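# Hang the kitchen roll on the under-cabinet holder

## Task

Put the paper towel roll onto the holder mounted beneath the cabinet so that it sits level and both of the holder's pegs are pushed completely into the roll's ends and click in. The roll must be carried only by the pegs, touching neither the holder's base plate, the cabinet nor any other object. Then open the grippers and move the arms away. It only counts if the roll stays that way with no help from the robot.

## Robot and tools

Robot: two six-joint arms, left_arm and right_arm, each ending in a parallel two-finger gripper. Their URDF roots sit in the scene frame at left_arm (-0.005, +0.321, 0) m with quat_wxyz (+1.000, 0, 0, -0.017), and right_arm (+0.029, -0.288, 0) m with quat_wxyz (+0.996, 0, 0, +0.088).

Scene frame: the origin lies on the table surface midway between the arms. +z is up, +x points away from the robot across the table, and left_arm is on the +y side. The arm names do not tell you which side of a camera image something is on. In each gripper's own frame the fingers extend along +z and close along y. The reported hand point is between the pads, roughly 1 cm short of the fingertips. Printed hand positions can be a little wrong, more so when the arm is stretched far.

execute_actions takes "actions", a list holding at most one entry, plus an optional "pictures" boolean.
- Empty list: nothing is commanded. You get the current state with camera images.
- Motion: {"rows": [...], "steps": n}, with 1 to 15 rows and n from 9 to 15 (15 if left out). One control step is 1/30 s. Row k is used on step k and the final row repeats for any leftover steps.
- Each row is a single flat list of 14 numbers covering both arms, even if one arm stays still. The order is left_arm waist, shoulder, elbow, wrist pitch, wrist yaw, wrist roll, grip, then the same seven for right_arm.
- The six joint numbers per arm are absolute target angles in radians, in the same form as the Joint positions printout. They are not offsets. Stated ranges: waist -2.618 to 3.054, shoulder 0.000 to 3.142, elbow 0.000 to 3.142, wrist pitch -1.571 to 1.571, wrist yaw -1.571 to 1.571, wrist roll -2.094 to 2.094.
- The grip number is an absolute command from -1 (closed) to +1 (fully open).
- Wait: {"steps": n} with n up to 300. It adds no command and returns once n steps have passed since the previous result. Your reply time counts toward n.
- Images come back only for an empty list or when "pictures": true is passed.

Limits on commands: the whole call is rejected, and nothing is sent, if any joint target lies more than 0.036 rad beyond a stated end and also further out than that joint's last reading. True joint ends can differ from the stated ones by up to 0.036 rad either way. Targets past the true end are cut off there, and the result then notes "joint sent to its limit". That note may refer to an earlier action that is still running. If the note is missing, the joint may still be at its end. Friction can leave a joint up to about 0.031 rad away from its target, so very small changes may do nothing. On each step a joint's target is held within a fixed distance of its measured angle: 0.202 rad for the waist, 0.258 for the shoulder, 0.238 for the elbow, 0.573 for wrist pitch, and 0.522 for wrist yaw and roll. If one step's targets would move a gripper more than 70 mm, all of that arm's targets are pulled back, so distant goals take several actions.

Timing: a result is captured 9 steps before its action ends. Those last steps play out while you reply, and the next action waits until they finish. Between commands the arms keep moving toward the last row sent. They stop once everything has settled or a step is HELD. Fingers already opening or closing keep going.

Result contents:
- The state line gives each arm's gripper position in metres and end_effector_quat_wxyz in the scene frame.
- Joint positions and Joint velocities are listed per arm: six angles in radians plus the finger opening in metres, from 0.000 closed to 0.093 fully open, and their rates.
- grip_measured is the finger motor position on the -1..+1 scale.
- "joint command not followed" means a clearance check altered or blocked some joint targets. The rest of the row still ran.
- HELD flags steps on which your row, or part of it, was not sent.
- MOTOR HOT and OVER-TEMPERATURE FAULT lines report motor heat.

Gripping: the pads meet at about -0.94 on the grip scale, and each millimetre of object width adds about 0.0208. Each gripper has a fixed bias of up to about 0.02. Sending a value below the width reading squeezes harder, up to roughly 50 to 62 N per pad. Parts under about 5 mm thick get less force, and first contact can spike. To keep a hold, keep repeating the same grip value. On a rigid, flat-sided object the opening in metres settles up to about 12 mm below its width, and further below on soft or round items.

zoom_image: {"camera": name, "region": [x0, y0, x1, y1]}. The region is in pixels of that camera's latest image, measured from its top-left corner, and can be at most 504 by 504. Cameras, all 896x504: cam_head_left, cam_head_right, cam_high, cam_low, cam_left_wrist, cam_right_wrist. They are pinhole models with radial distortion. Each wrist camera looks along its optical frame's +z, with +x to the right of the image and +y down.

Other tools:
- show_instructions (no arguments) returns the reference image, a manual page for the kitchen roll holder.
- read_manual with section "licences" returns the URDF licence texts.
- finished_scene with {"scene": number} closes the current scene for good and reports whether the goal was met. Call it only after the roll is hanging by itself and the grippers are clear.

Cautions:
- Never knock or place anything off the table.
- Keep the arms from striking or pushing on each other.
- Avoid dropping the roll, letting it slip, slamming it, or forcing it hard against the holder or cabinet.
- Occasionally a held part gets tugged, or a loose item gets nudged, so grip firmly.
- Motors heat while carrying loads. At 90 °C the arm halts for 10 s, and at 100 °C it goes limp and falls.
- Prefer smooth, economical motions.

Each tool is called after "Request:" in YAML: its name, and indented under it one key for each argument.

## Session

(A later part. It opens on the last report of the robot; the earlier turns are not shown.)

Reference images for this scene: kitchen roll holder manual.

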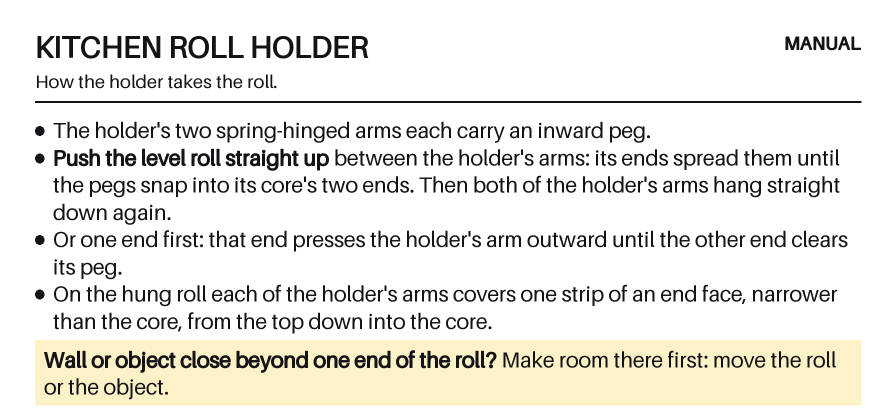

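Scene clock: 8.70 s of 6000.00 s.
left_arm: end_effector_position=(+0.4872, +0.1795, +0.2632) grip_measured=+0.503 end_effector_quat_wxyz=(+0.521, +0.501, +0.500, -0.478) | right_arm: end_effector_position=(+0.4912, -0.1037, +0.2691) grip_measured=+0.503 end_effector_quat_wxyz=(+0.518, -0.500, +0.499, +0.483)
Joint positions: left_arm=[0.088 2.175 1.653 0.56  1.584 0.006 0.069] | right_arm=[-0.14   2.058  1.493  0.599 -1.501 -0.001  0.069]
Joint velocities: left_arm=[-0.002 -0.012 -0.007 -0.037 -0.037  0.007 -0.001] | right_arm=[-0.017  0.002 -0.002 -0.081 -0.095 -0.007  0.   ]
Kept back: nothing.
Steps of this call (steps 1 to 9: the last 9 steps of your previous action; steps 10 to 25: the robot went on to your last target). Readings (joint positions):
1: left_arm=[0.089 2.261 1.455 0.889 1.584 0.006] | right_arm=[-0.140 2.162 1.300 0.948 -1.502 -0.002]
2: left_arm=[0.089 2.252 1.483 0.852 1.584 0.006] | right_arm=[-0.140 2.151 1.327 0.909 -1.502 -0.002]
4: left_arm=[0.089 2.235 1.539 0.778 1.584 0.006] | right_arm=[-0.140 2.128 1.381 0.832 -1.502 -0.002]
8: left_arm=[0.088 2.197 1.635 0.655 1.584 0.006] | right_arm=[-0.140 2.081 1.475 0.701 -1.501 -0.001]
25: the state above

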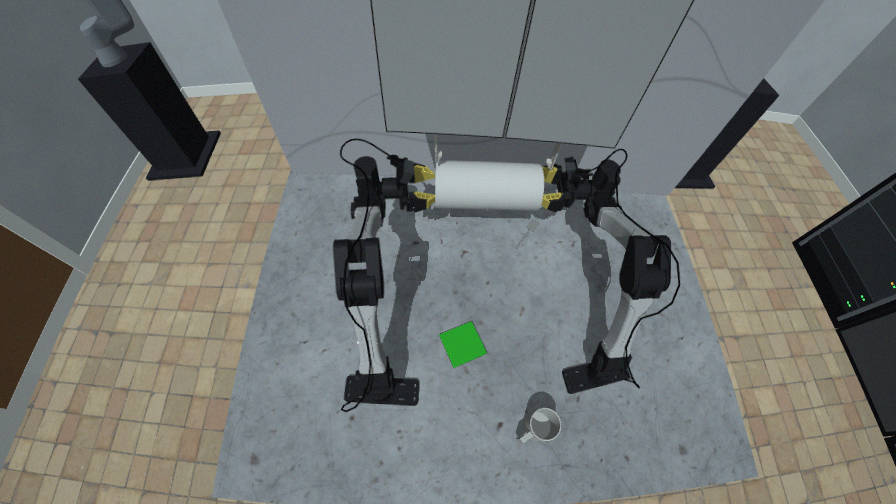

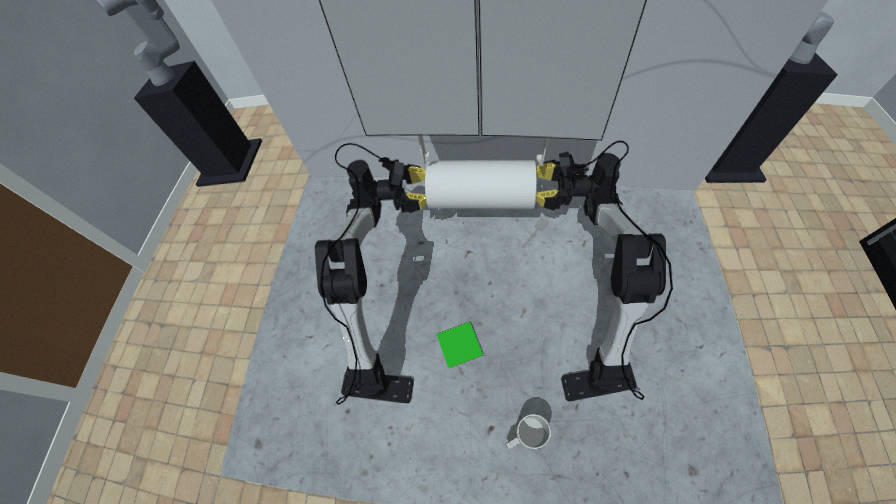

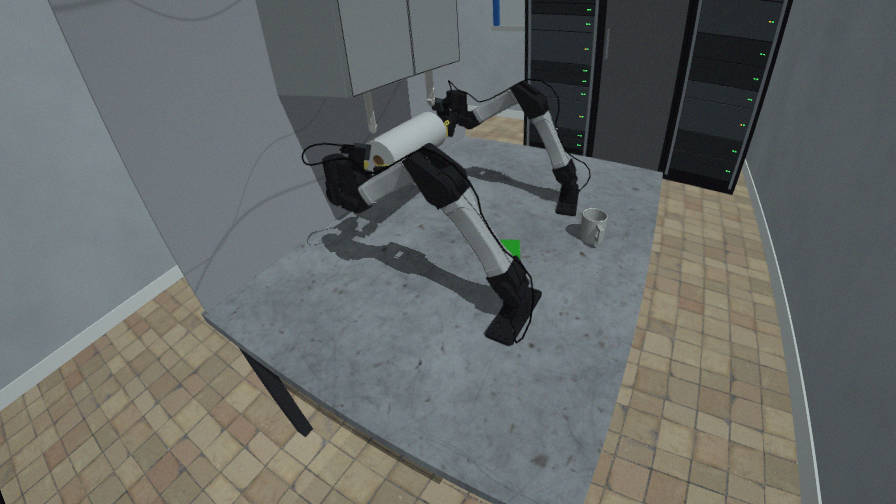

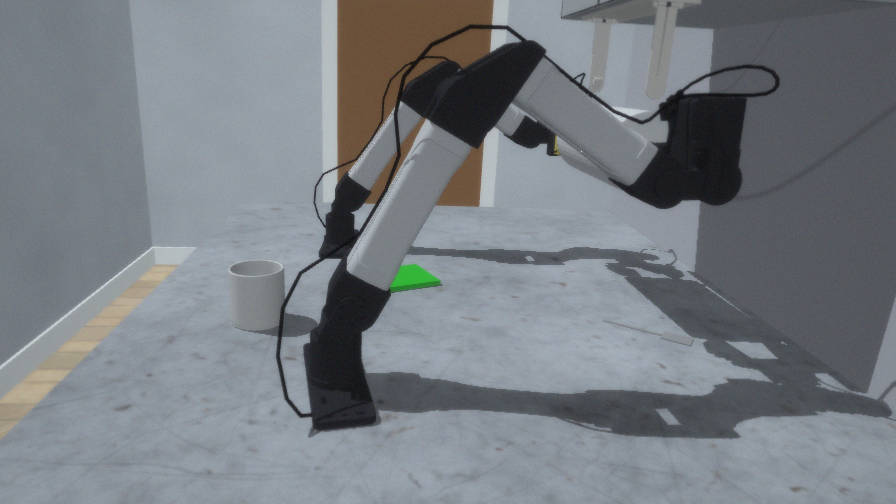

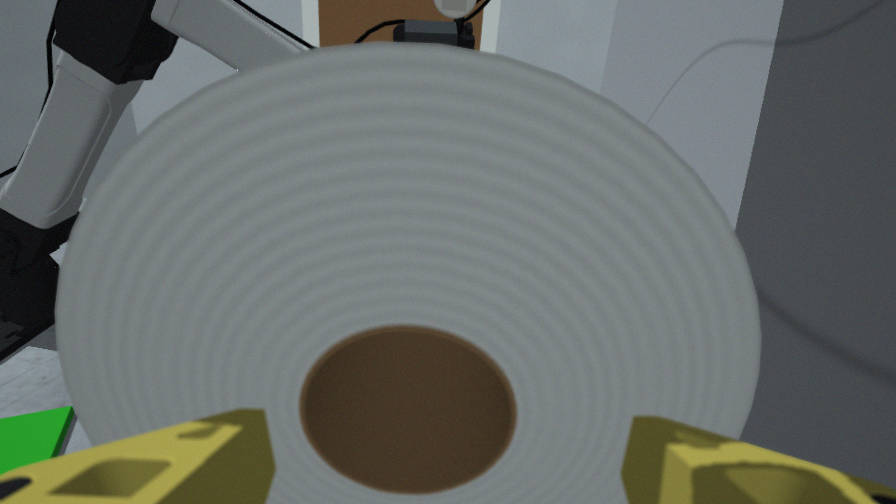

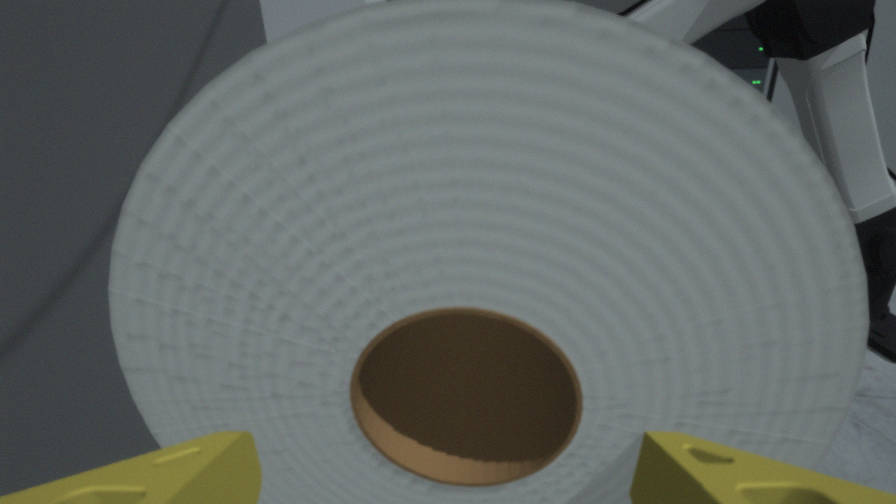

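Request:
execute_actions:
  actions:
    - {"rows":[[-0.008,2.17,1.67,0.54,1.57,0,0.5,-0.073,2.06,1.5,0.58,-1.52,0,0.5],[-0.022,2.17,1.67,0.53,1.57,0,0.5,-0.087,2.06,1.5,0.57,-1.52,0,0.5],[-0.022,2.17,1.67,0.52,1.57,0,0.5,-0.087,2.06,1.5,0.56,-1.52,0,0.5],[-0.022,2.17,1.68,0.51,1.57,0,0.5,-0.087,2.05,1.515,0.55,-1.52,0,0.5],[-0.022,2.17,1.69,0.5,1.57,0,0.5,-0.087,2.05,1.525,0.54,-1.52,0,0.5],[-0.022,2.17,1.70,0.49,1.57,0,0.5,-0.087,2.05,1.535,0.53,-1.52,0,0.5],[-0.022,2.17,1.71,0.48,1.57,0,0.5,-0.087,2.05,1.545,0.52,-1.52,0,0.5],[-0.022,2.17,1.72,0.47,1.57,0,0.5,-0.087,2.05,1.555,0.51,-1.52,0,0.5]]}

Request:
execute_actions:
  actions:
    - {"steps":20}
  pictures: true

Request:
zoom_image:
  camera: "cam_head_left"
  region: [410, 130, 580, 215]

Request:
zoom_image:
  camera: "cam_head_right"
  region: [400, 130, 570, 215]

Scene clock: 9.50 s of 6000.00 s.
left_arm: end_effector_position=(+0.4841, +0.1685, +0.2616) grip_measured=+0.503 end_effector_quat_wxyz=(+0.507, +0.498, +0.502, -0.493) | right_arm: end_effector_position=(+0.4931, -0.1133, +0.2673) grip_measured=+0.503 end_effector_quat_wxyz=(+0.512, -0.490, +0.509, +0.488)
Joint positions: left_arm=[0.065 2.175 1.656 0.524 1.584 0.006 0.069] | right_arm=[-0.161  2.058  1.496  0.566 -1.514 -0.001  0.069]
Joint velocities: left_arm=[-0.115  0.027  0.134 -0.286 -0.022  0.051 -0.   ] | right_arm=[-0.12   0.012  0.11  -0.344 -0.154  0.007  0.   ]
Steps of this call (steps 1 to 18: the robot went on to your last target; steps 19 to 24: the first 6 steps of this action). Readings (joint positions):
19: left_arm=[0.087 2.175 1.653 0.556 1.584 0.006] | right_arm=[-0.141 2.058 1.493 0.595 -1.501 -0.001]
20: left_arm=[0.084 2.175 1.653 0.552 1.584 0.006] | right_arm=[-0.143 2.058 1.493 0.592 -1.501 -0.001]
22: left_arm=[0.075 2.175 1.653 0.540 1.584 0.006] | right_arm=[-0.152 2.058 1.493 0.582 -1.505 -0.001]
24: the state above

Scene clock: 10.17 s of 6000.00 s.
left_arm: end_effector_position=(+0.4861, +0.1658, +0.2688) grip_measured=+0.503 end_effector_quat_wxyz=(+0.502, +0.495, +0.504, -0.498) | right_arm: end_effector_position=(+0.4955, -0.1155, +0.2761) grip_measured=+0.503 end_effector_quat_wxyz=(+0.508, -0.489, +0.511, +0.491)
Joint positions: left_arm=[0.06  2.177 1.694 0.473 1.584 0.006 0.069] | right_arm=[-0.166  2.058  1.536  0.516 -1.523 -0.001  0.069]
Joint velocities: left_arm=[-0.007 -0.002  0.007 -0.037  0.095  0.081 -0.   ] | right_arm=[ 0.017  0.017  0.007  0.051  0.022 -0.007  0.001]
Kept back: nothing.
Steps of this call (steps 1 to 9: the last 9 steps of your previous action; steps 10 to 20: the robot went on to your last target). Readings (joint positions):
1: left_arm=[0.062 2.176 1.662 0.514 1.584 0.006] | right_arm=[-0.164 2.058 1.502 0.555 -1.517 -0.001]
2: left_arm=[0.060 2.177 1.670 0.504 1.584 0.006] | right_arm=[-0.166 2.058 1.510 0.545 -1.519 -0.001]
4: left_arm=[0.060 2.177 1.685 0.493 1.584 0.006] | right_arm=[-0.166 2.058 1.527 0.534 -1.522 -0.001]
8: left_arm=[0.060 2.177 1.694 0.485 1.584 0.006] | right_arm=[-0.166 2.058 1.536 0.527 -1.523 -0.001]
20: the state above

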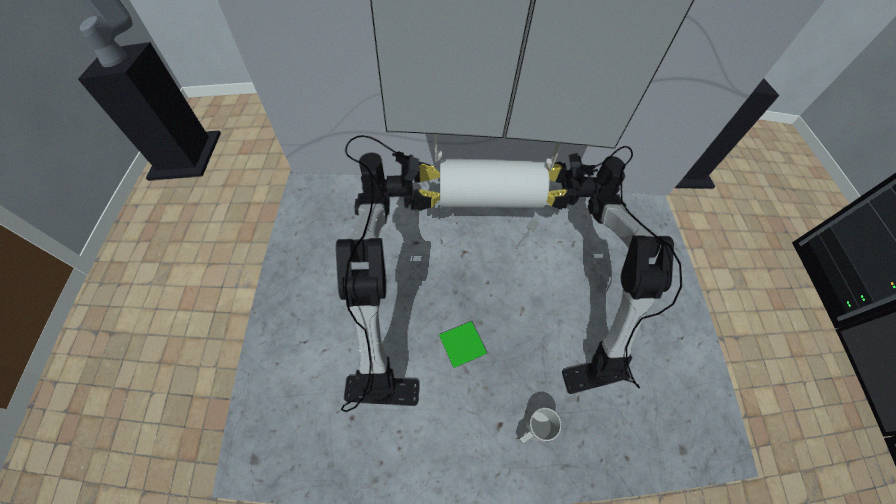

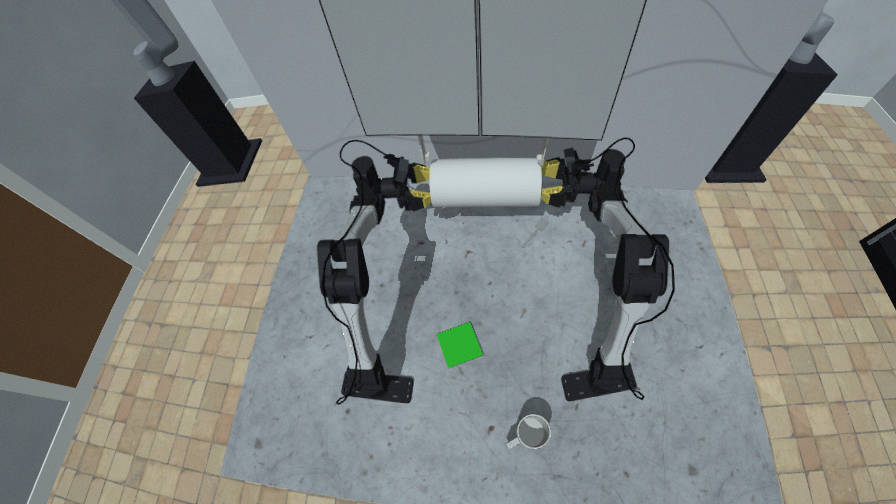

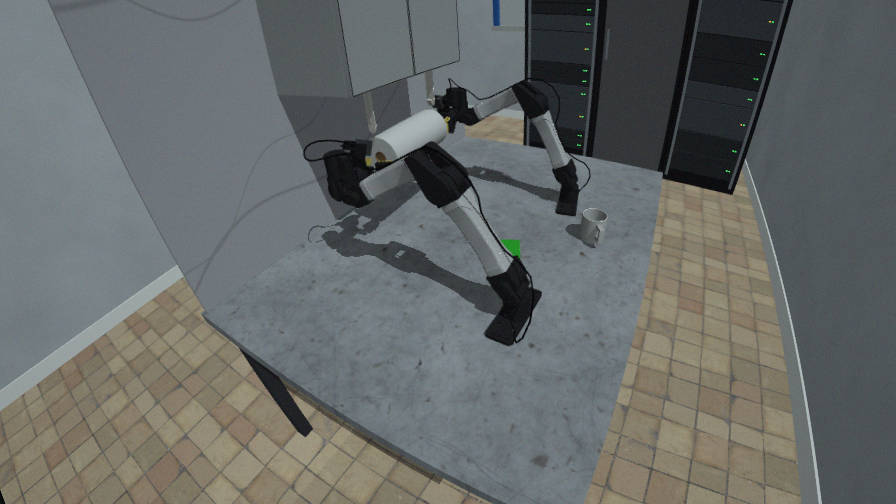

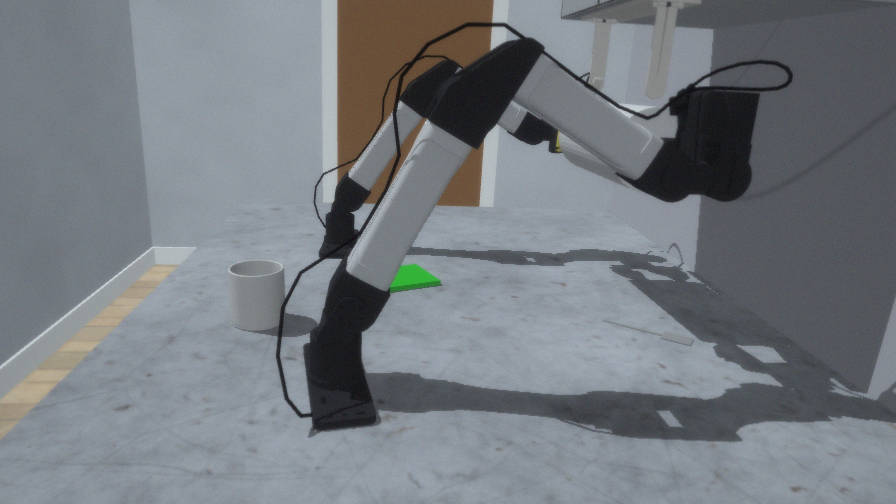

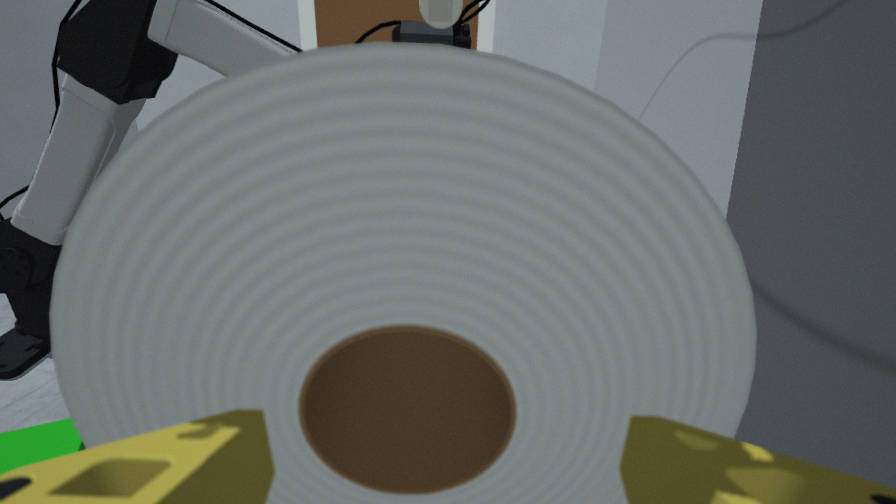

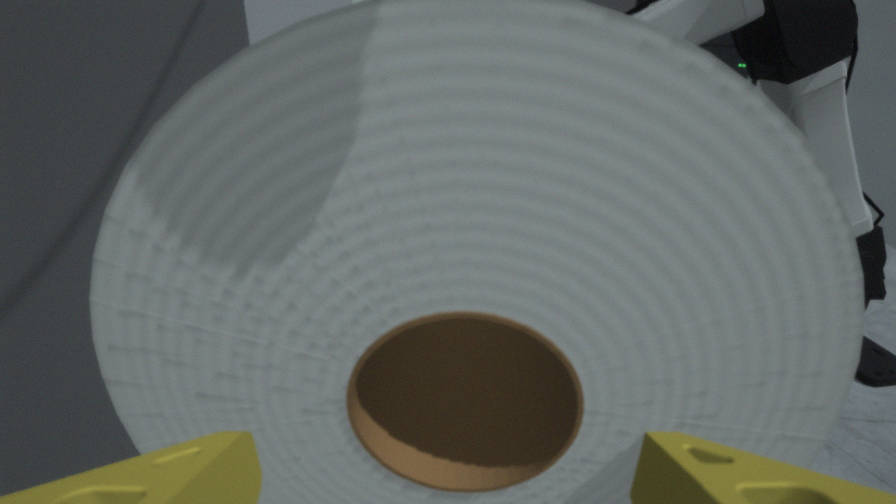

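Region (410, 130, 580, 215) of cam_head_left's 896x504 image, scaled by 2.965, with more detail than that image has.

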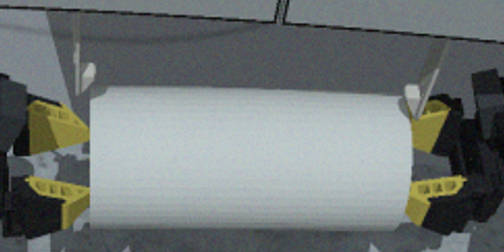

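Region (400, 130, 570, 215) of cam_head_right's 896x504 image, scaled by 2.965, with more detail than that image has.

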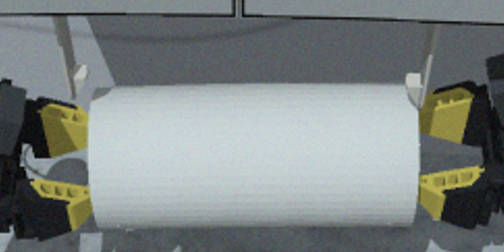

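Back about 5 mm, then rise 3 cm.

Request:
execute_actions:
  actions:
    - {"rows":[[-0.008,2.16,1.72,0.47,1.57,0,0.5,-0.073,2.05,1.555,0.51,-1.52,0,0.5],[-0.008,2.16,1.72,0.47,1.57,0,0.5,-0.073,2.05,1.555,0.51,-1.52,0,0.5],[-0.008,2.16,1.72,0.47,1.57,0,0.5,-0.073,2.045,1.555,0.51,-1.52,0,0.5],[-0.008,2.16,1.72,0.47,1.57,0,0.5,-0.073,2.045,1.555,0.51,-1.52,0,0.5],[-0.008,2.155,1.73,0.46,1.57,0,0.5,-0.073,2.04,1.56,0.5,-1.52,0,0.5],[-0.008,2.15,1.74,0.45,1.57,0,0.5,-0.073,2.035,1.57,0.49,-1.52,0,0.5],[-0.008,2.15,1.75,0.44,1.57,0,0.5,-0.073,2.03,1.575,0.48,-1.52,0,0.5],[-0.008,2.145,1.76,0.43,1.57,0,0.5,-0.073,2.025,1.585,0.47,-1.52,0,0.5],[-0.008,2.145,1.77,0.42,1.57,0,0.5,-0.073,2.02,1.59,0.46,-1.52,0,0.5],[-0.008,2.14,1.78,0.41,1.57,0,0.5,-0.073,2.015,1.6,0.45,-1.52,0,0.5],[-0.008,2.14,1.79,0.4,1.57,0,0.5,-0.073,2.015,1.61,0.44,-1.52,0,0.5],[-0.008,2.14,1.8,0.39,1.57,0,0.5,-0.073,2.015,1.62,0.43,-1.52,0,0.5],[-0.008,2.14,1.81,0.38,1.57,0,0.5,-0.073,2.015,1.63,0.42,-1.52,0,0.5]]}

Request:
execute_actions:
  actions:
    - {"steps":22}
  pictures: true

Scene clock: 11.27 s of 6000.00 s.
left_arm: end_effector_position=(+0.4867, +0.1671, +0.2693) grip_measured=+0.503 end_effector_quat_wxyz=(+0.502, +0.494, +0.506, -0.498) | right_arm: end_effector_position=(+0.4952, -0.1146, +0.2761) grip_measured=+0.503 end_effector_quat_wxyz=(+0.507, -0.489, +0.511, +0.493)
Joint positions: left_arm=[0.062 2.177 1.697 0.467 1.584 0.006 0.069] | right_arm=[-0.164  2.058  1.538  0.51  -1.523 -0.001  0.069]
Joint velocities: left_arm=[ 0.017 -0.007  0.105 -0.154 -0.007 -0.037 -0.001] | right_arm=[ 0.002  0.012  0.1   -0.242 -0.022 -0.051 -0.001]
Steps of this call (steps 1 to 15: the robot went on to your last target; steps 16 to 27: nothing new was sent; steps 28 to 33: the first 6 steps of this action). Readings (joint positions):
28: left_arm=[0.060 2.177 1.694 0.473 1.584 0.006] | right_arm=[-0.166 2.058 1.536 0.515 -1.523 -0.001]
29: left_arm=[0.060 2.177 1.694 0.473 1.584 0.006] | right_arm=[-0.166 2.058 1.536 0.515 -1.523 -0.001]
31: left_arm=[0.061 2.177 1.694 0.473 1.584 0.006] | right_arm=[-0.165 2.058 1.536 0.515 -1.523 -0.001]
33: the state above

Scene clock: 12.00 s of 6000.00 s.
left_arm: end_effector_position=(+0.4889, +0.1705, +0.2989) grip_measured=+0.503 end_effector_quat_wxyz=(+0.509, +0.497, +0.503, -0.491) | right_arm: end_effector_position=(+0.4960, -0.1116, +0.2981) grip_measured=+0.503 end_effector_quat_wxyz=(+0.505, -0.488, +0.513, +0.494)
Joint positions: left_arm=[0.069 2.161 1.783 0.383 1.584 0.006 0.069] | right_arm=[-0.158  2.041  1.603  0.423 -1.516 -0.001  0.069]
Joint velocities: left_arm=[ 0.002  0.002 -0.002  0.007  0.037 -0.037 -0.   ] | right_arm=[ 0.012  0.002 -0.002 -0.051  0.007 -0.007  0.001]
Kept back: nothing.
Steps of this call (steps 1 to 9: the last 9 steps of your previous action; steps 10 to 22: the robot went on to your last target). Readings (joint positions):
1: left_arm=[0.062 2.177 1.702 0.460 1.584 0.006] | right_arm=[-0.164 2.058 1.541 0.504 -1.523 -0.001]
2: left_arm=[0.063 2.177 1.710 0.453 1.584 0.006] | right_arm=[-0.164 2.058 1.546 0.497 -1.523 -0.001]
4: left_arm=[0.063 2.177 1.731 0.439 1.584 0.006] | right_arm=[-0.164 2.055 1.559 0.481 -1.522 -0.001]
8: left_arm=[0.063 2.169 1.772 0.410 1.584 0.006] | right_arm=[-0.164 2.043 1.595 0.449 -1.520 -0.001]
22: the state above

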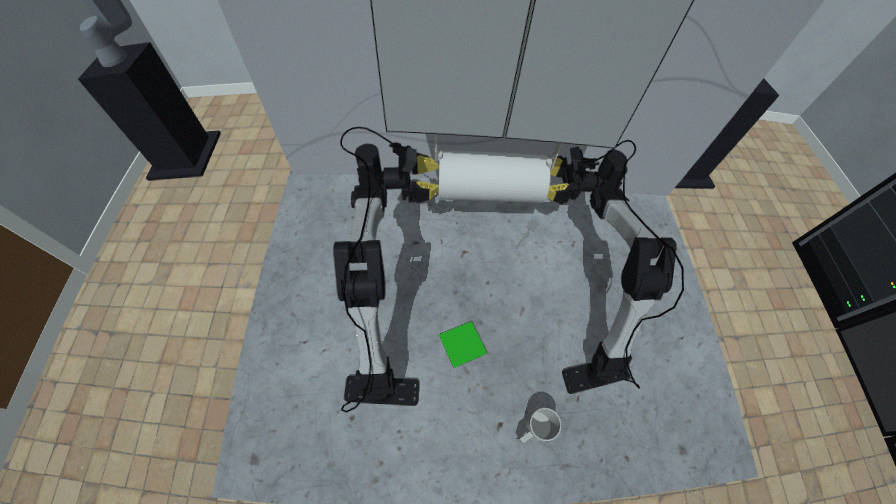

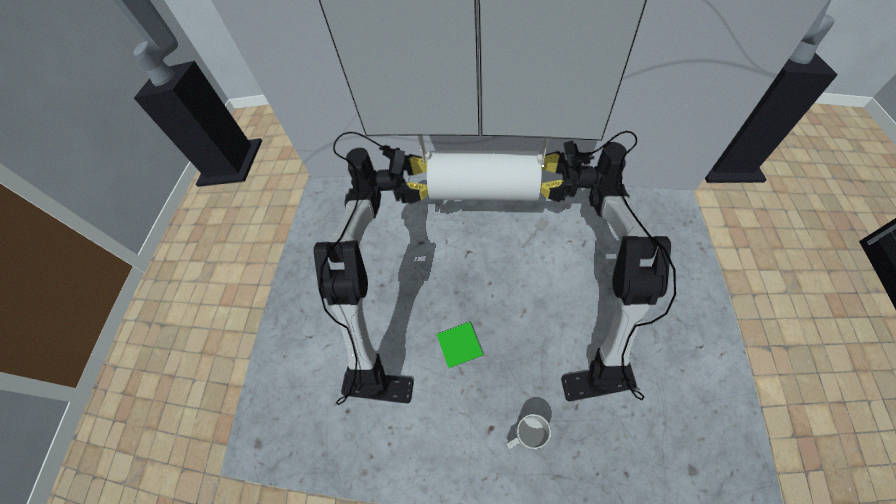

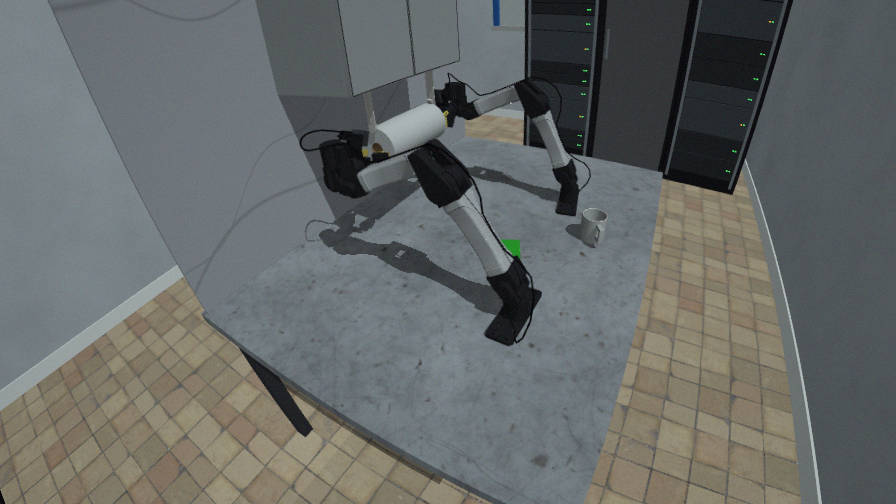

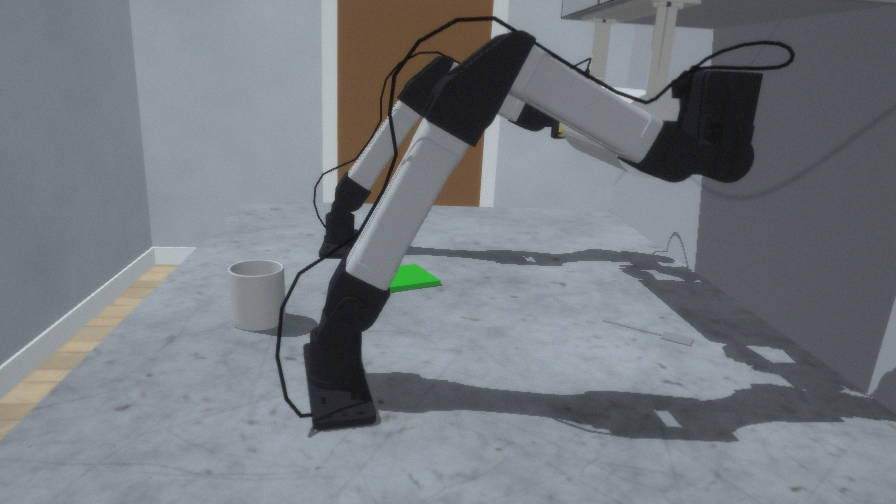

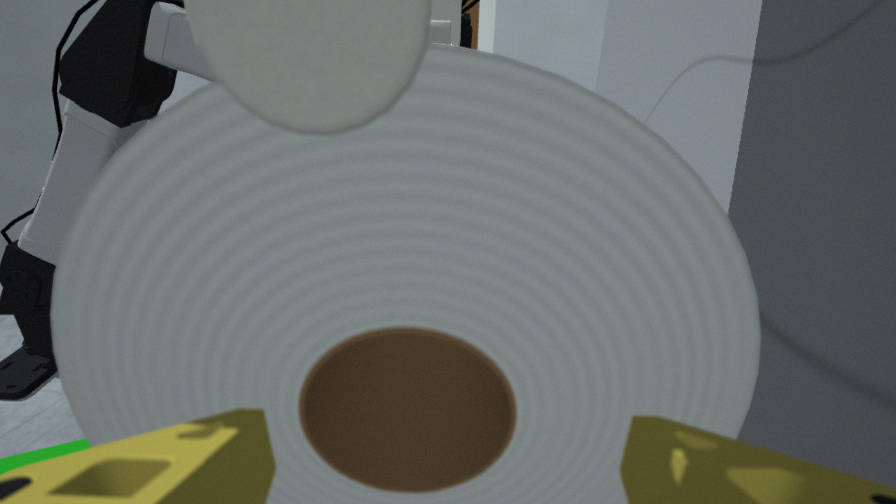

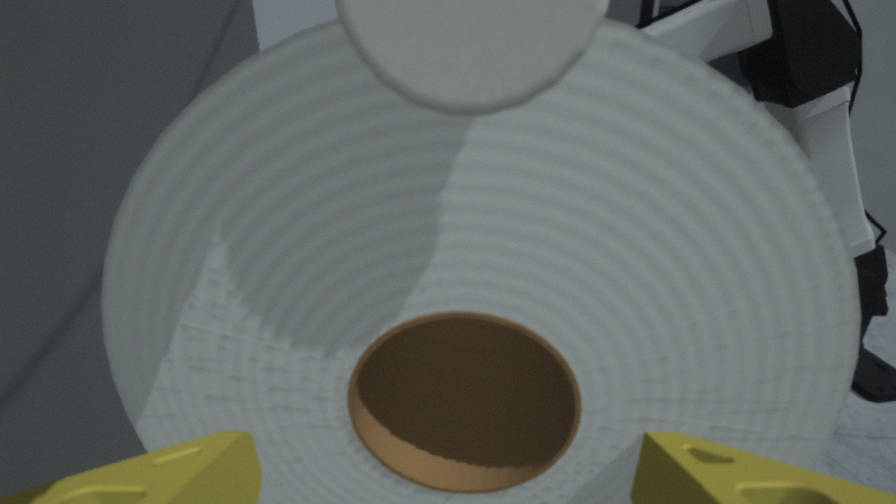

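Request:
execute_actions:
  actions:
    - {"rows":[[-0.008,2.14,1.82,0.37,1.57,0,0.5,-0.073,2.005,1.63,0.42,-1.53,0,0.5],[-0.008,2.14,1.83,0.36,1.57,0,0.5,-0.073,1.995,1.63,0.41,-1.53,0,0.5],[-0.008,2.14,1.84,0.35,1.57,0,0.5,-0.073,1.985,1.63,0.4,-1.53,0,0.5],[-0.008,2.14,1.855,0.335,1.57,0,0.5,-0.073,1.975,1.63,0.39,-1.53,0,0.5],[-0.008,2.14,1.87,0.32,1.57,0,0.5,-0.073,1.965,1.63,0.38,-1.53,0,0.5],[-0.008,2.14,1.885,0.305,1.57,0,0.5,-0.073,1.955,1.63,0.37,-1.53,0,0.5],[-0.008,2.14,1.9,0.29,1.57,0,0.5,-0.073,1.945,1.63,0.36,-1.53,0,0.5],[-0.008,2.14,1.91,0.28,1.57,0,0.5,-0.073,1.945,1.64,0.35,-1.53,0,0.5],[-0.008,2.14,1.92,0.27,1.57,0,0.5,-0.073,1.945,1.65,0.34,-1.53,0,0.5],[-0.008,2.14,1.93,0.26,1.57,0,0.5,-0.073,1.945,1.66,0.33,-1.53,0,0.5],[-0.008,2.14,1.94,0.25,1.57,0,0.5,-0.073,1.945,1.67,0.32,-1.53,0,0.5],[-0.008,2.14,1.95,0.24,1.57,0,0.5,-0.073,1.945,1.68,0.31,-1.53,0,0.5],[-0.008,2.14,1.96,0.23,1.57,0,0.5,-0.073,1.945,1.69,0.3,-1.53,0,0.5],[-0.008,2.14,1.97,0.22,1.57,0,0.5,-0.073,1.945,1.7,0.29,-1.53,0,0.5]]}

Request:
execute_actions:
  actions:
    - {"steps":22}
  pictures: true

Scene clock: 13.47 s of 6000.00 s.
left_arm: end_effector_position=(+0.4902, +0.1705, +0.3093) grip_measured=+0.503 end_effector_quat_wxyz=(+0.509, +0.497, +0.503, -0.491) | right_arm: end_effector_position=(+0.4929, -0.1118, +0.3048) grip_measured=+0.503 end_effector_quat_wxyz=(+0.502, -0.481, +0.519, +0.497)
Joint positions: left_arm=[0.069 2.161 1.825 0.341 1.584 0.006 0.069] | right_arm=[-0.158  2.018  1.603  0.383 -1.509 -0.001  0.069]
Joint velocities: left_arm=[ 0.012 -0.007  0.383 -0.315  0.051  0.051 -0.001] | right_arm=[ 0.012 -0.208 -0.012 -0.3    0.022  0.081  0.   ]
Steps of this call (steps 1 to 15: the robot went on to your last target; steps 16 to 38: nothing new was sent; steps 39 to 44: the first 6 steps of this action). Readings (joint positions):
39: left_arm=[0.069 2.161 1.783 0.381 1.584 0.006] | right_arm=[-0.158 2.041 1.603 0.422 -1.516 -0.001]
40: left_arm=[0.069 2.161 1.786 0.376 1.584 0.006] | right_arm=[-0.158 2.039 1.603 0.419 -1.516 -0.001]
42: left_arm=[0.069 2.161 1.800 0.361 1.584 0.006] | right_arm=[-0.158 2.030 1.603 0.404 -1.514 -0.001]
44: the state above

Scene clock: 14.20 s of 6000.00 s.
left_arm: end_effector_position=(+0.4913, +0.1710, +0.3394) grip_measured=+0.503 end_effector_quat_wxyz=(+0.509, +0.498, +0.502, -0.490) | right_arm: end_effector_position=(+0.4871, -0.1121, +0.3431) grip_measured=+0.503 end_effector_quat_wxyz=(+0.512, -0.482, +0.518, +0.487)
Joint positions: left_arm=[0.07  2.161 1.944 0.224 1.584 0.007 0.069] | right_arm=[-0.158  1.968  1.676  0.281 -1.493 -0.     0.069]
Joint velocities: left_arm=[-0.007 -0.012  0.012  0.007 -0.066 -0.11  -0.001] | right_arm=[-0.002 -0.002  0.002  0.007 -0.007 -0.051 -0.001]
Kept back: nothing.
Steps of this call (steps 1 to 9: the last 9 steps of your previous action; steps 10 to 22: the robot went on to your last target). Readings (joint positions):
1: left_arm=[0.069 2.161 1.839 0.330 1.584 0.006] | right_arm=[-0.158 2.011 1.603 0.370 -1.507 -0.000]
2: left_arm=[0.069 2.161 1.852 0.319 1.584 0.007] | right_arm=[-0.158 2.005 1.603 0.358 -1.504 0.000]
4: left_arm=[0.069 2.161 1.880 0.300 1.584 0.007] | right_arm=[-0.158 1.997 1.605 0.337 -1.499 0.000]
8: left_arm=[0.069 2.161 1.926 0.264 1.584 0.007] | right_arm=[-0.158 1.997 1.629 0.290 -1.499 -0.001]
22: the state above

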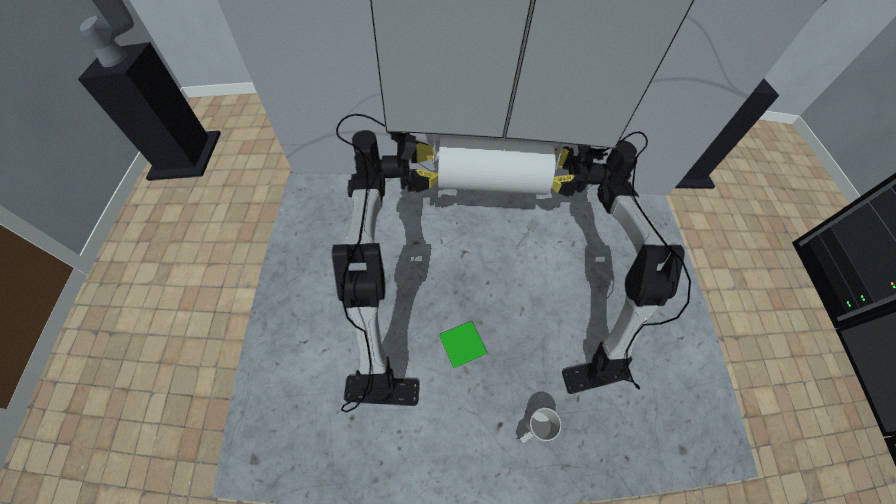

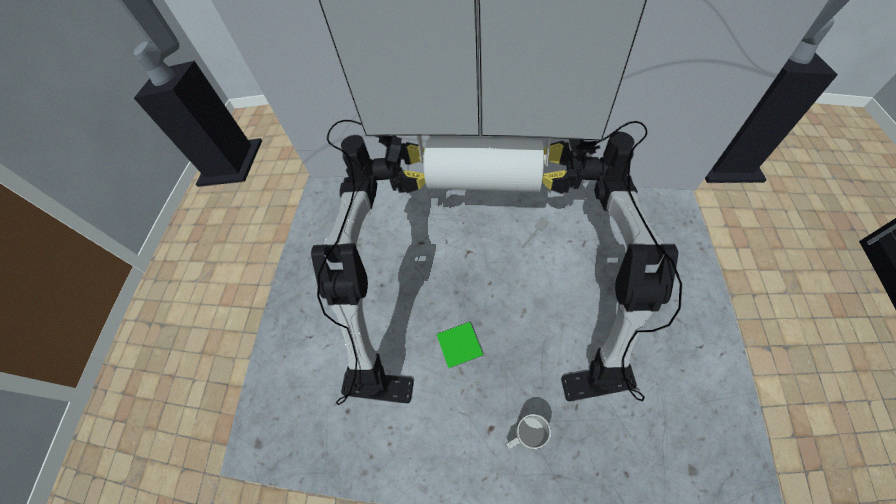

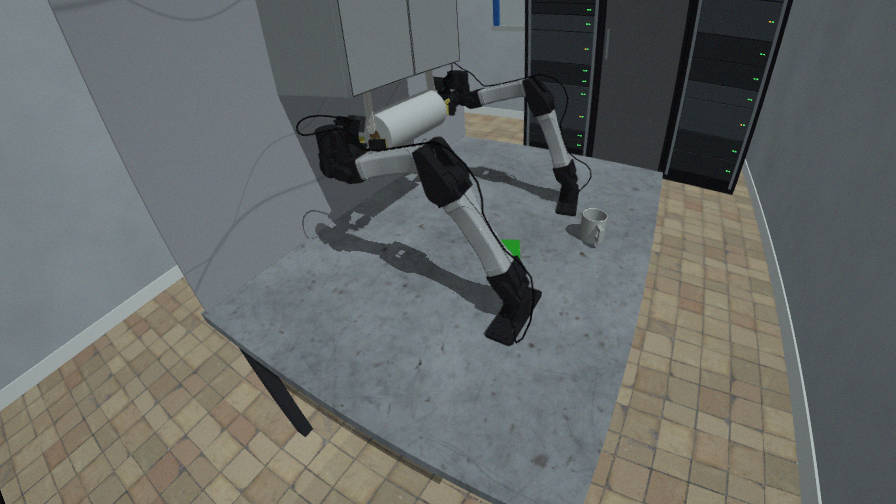

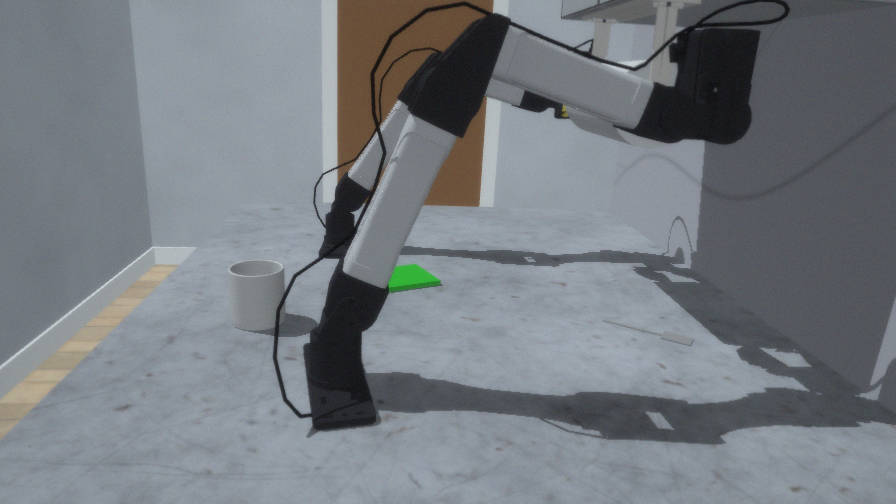

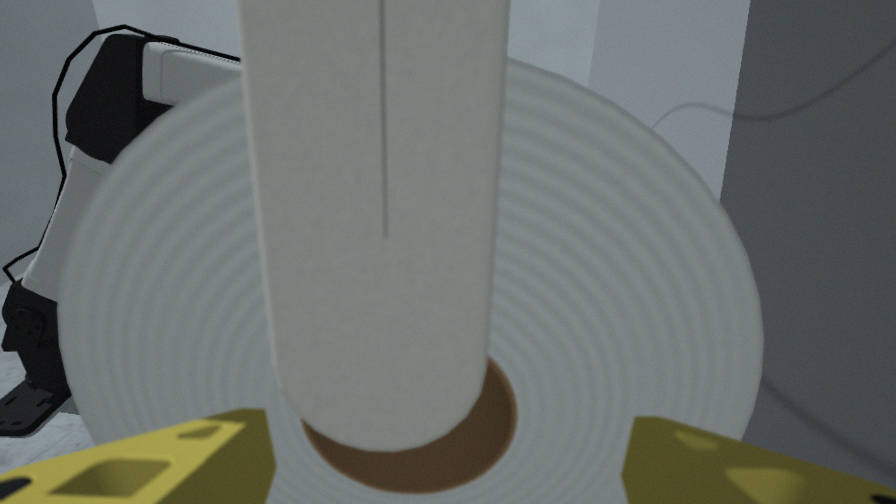

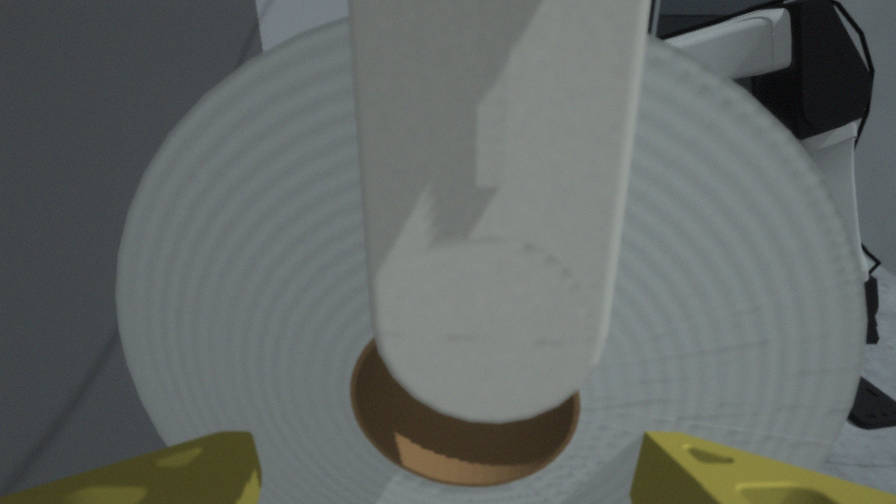

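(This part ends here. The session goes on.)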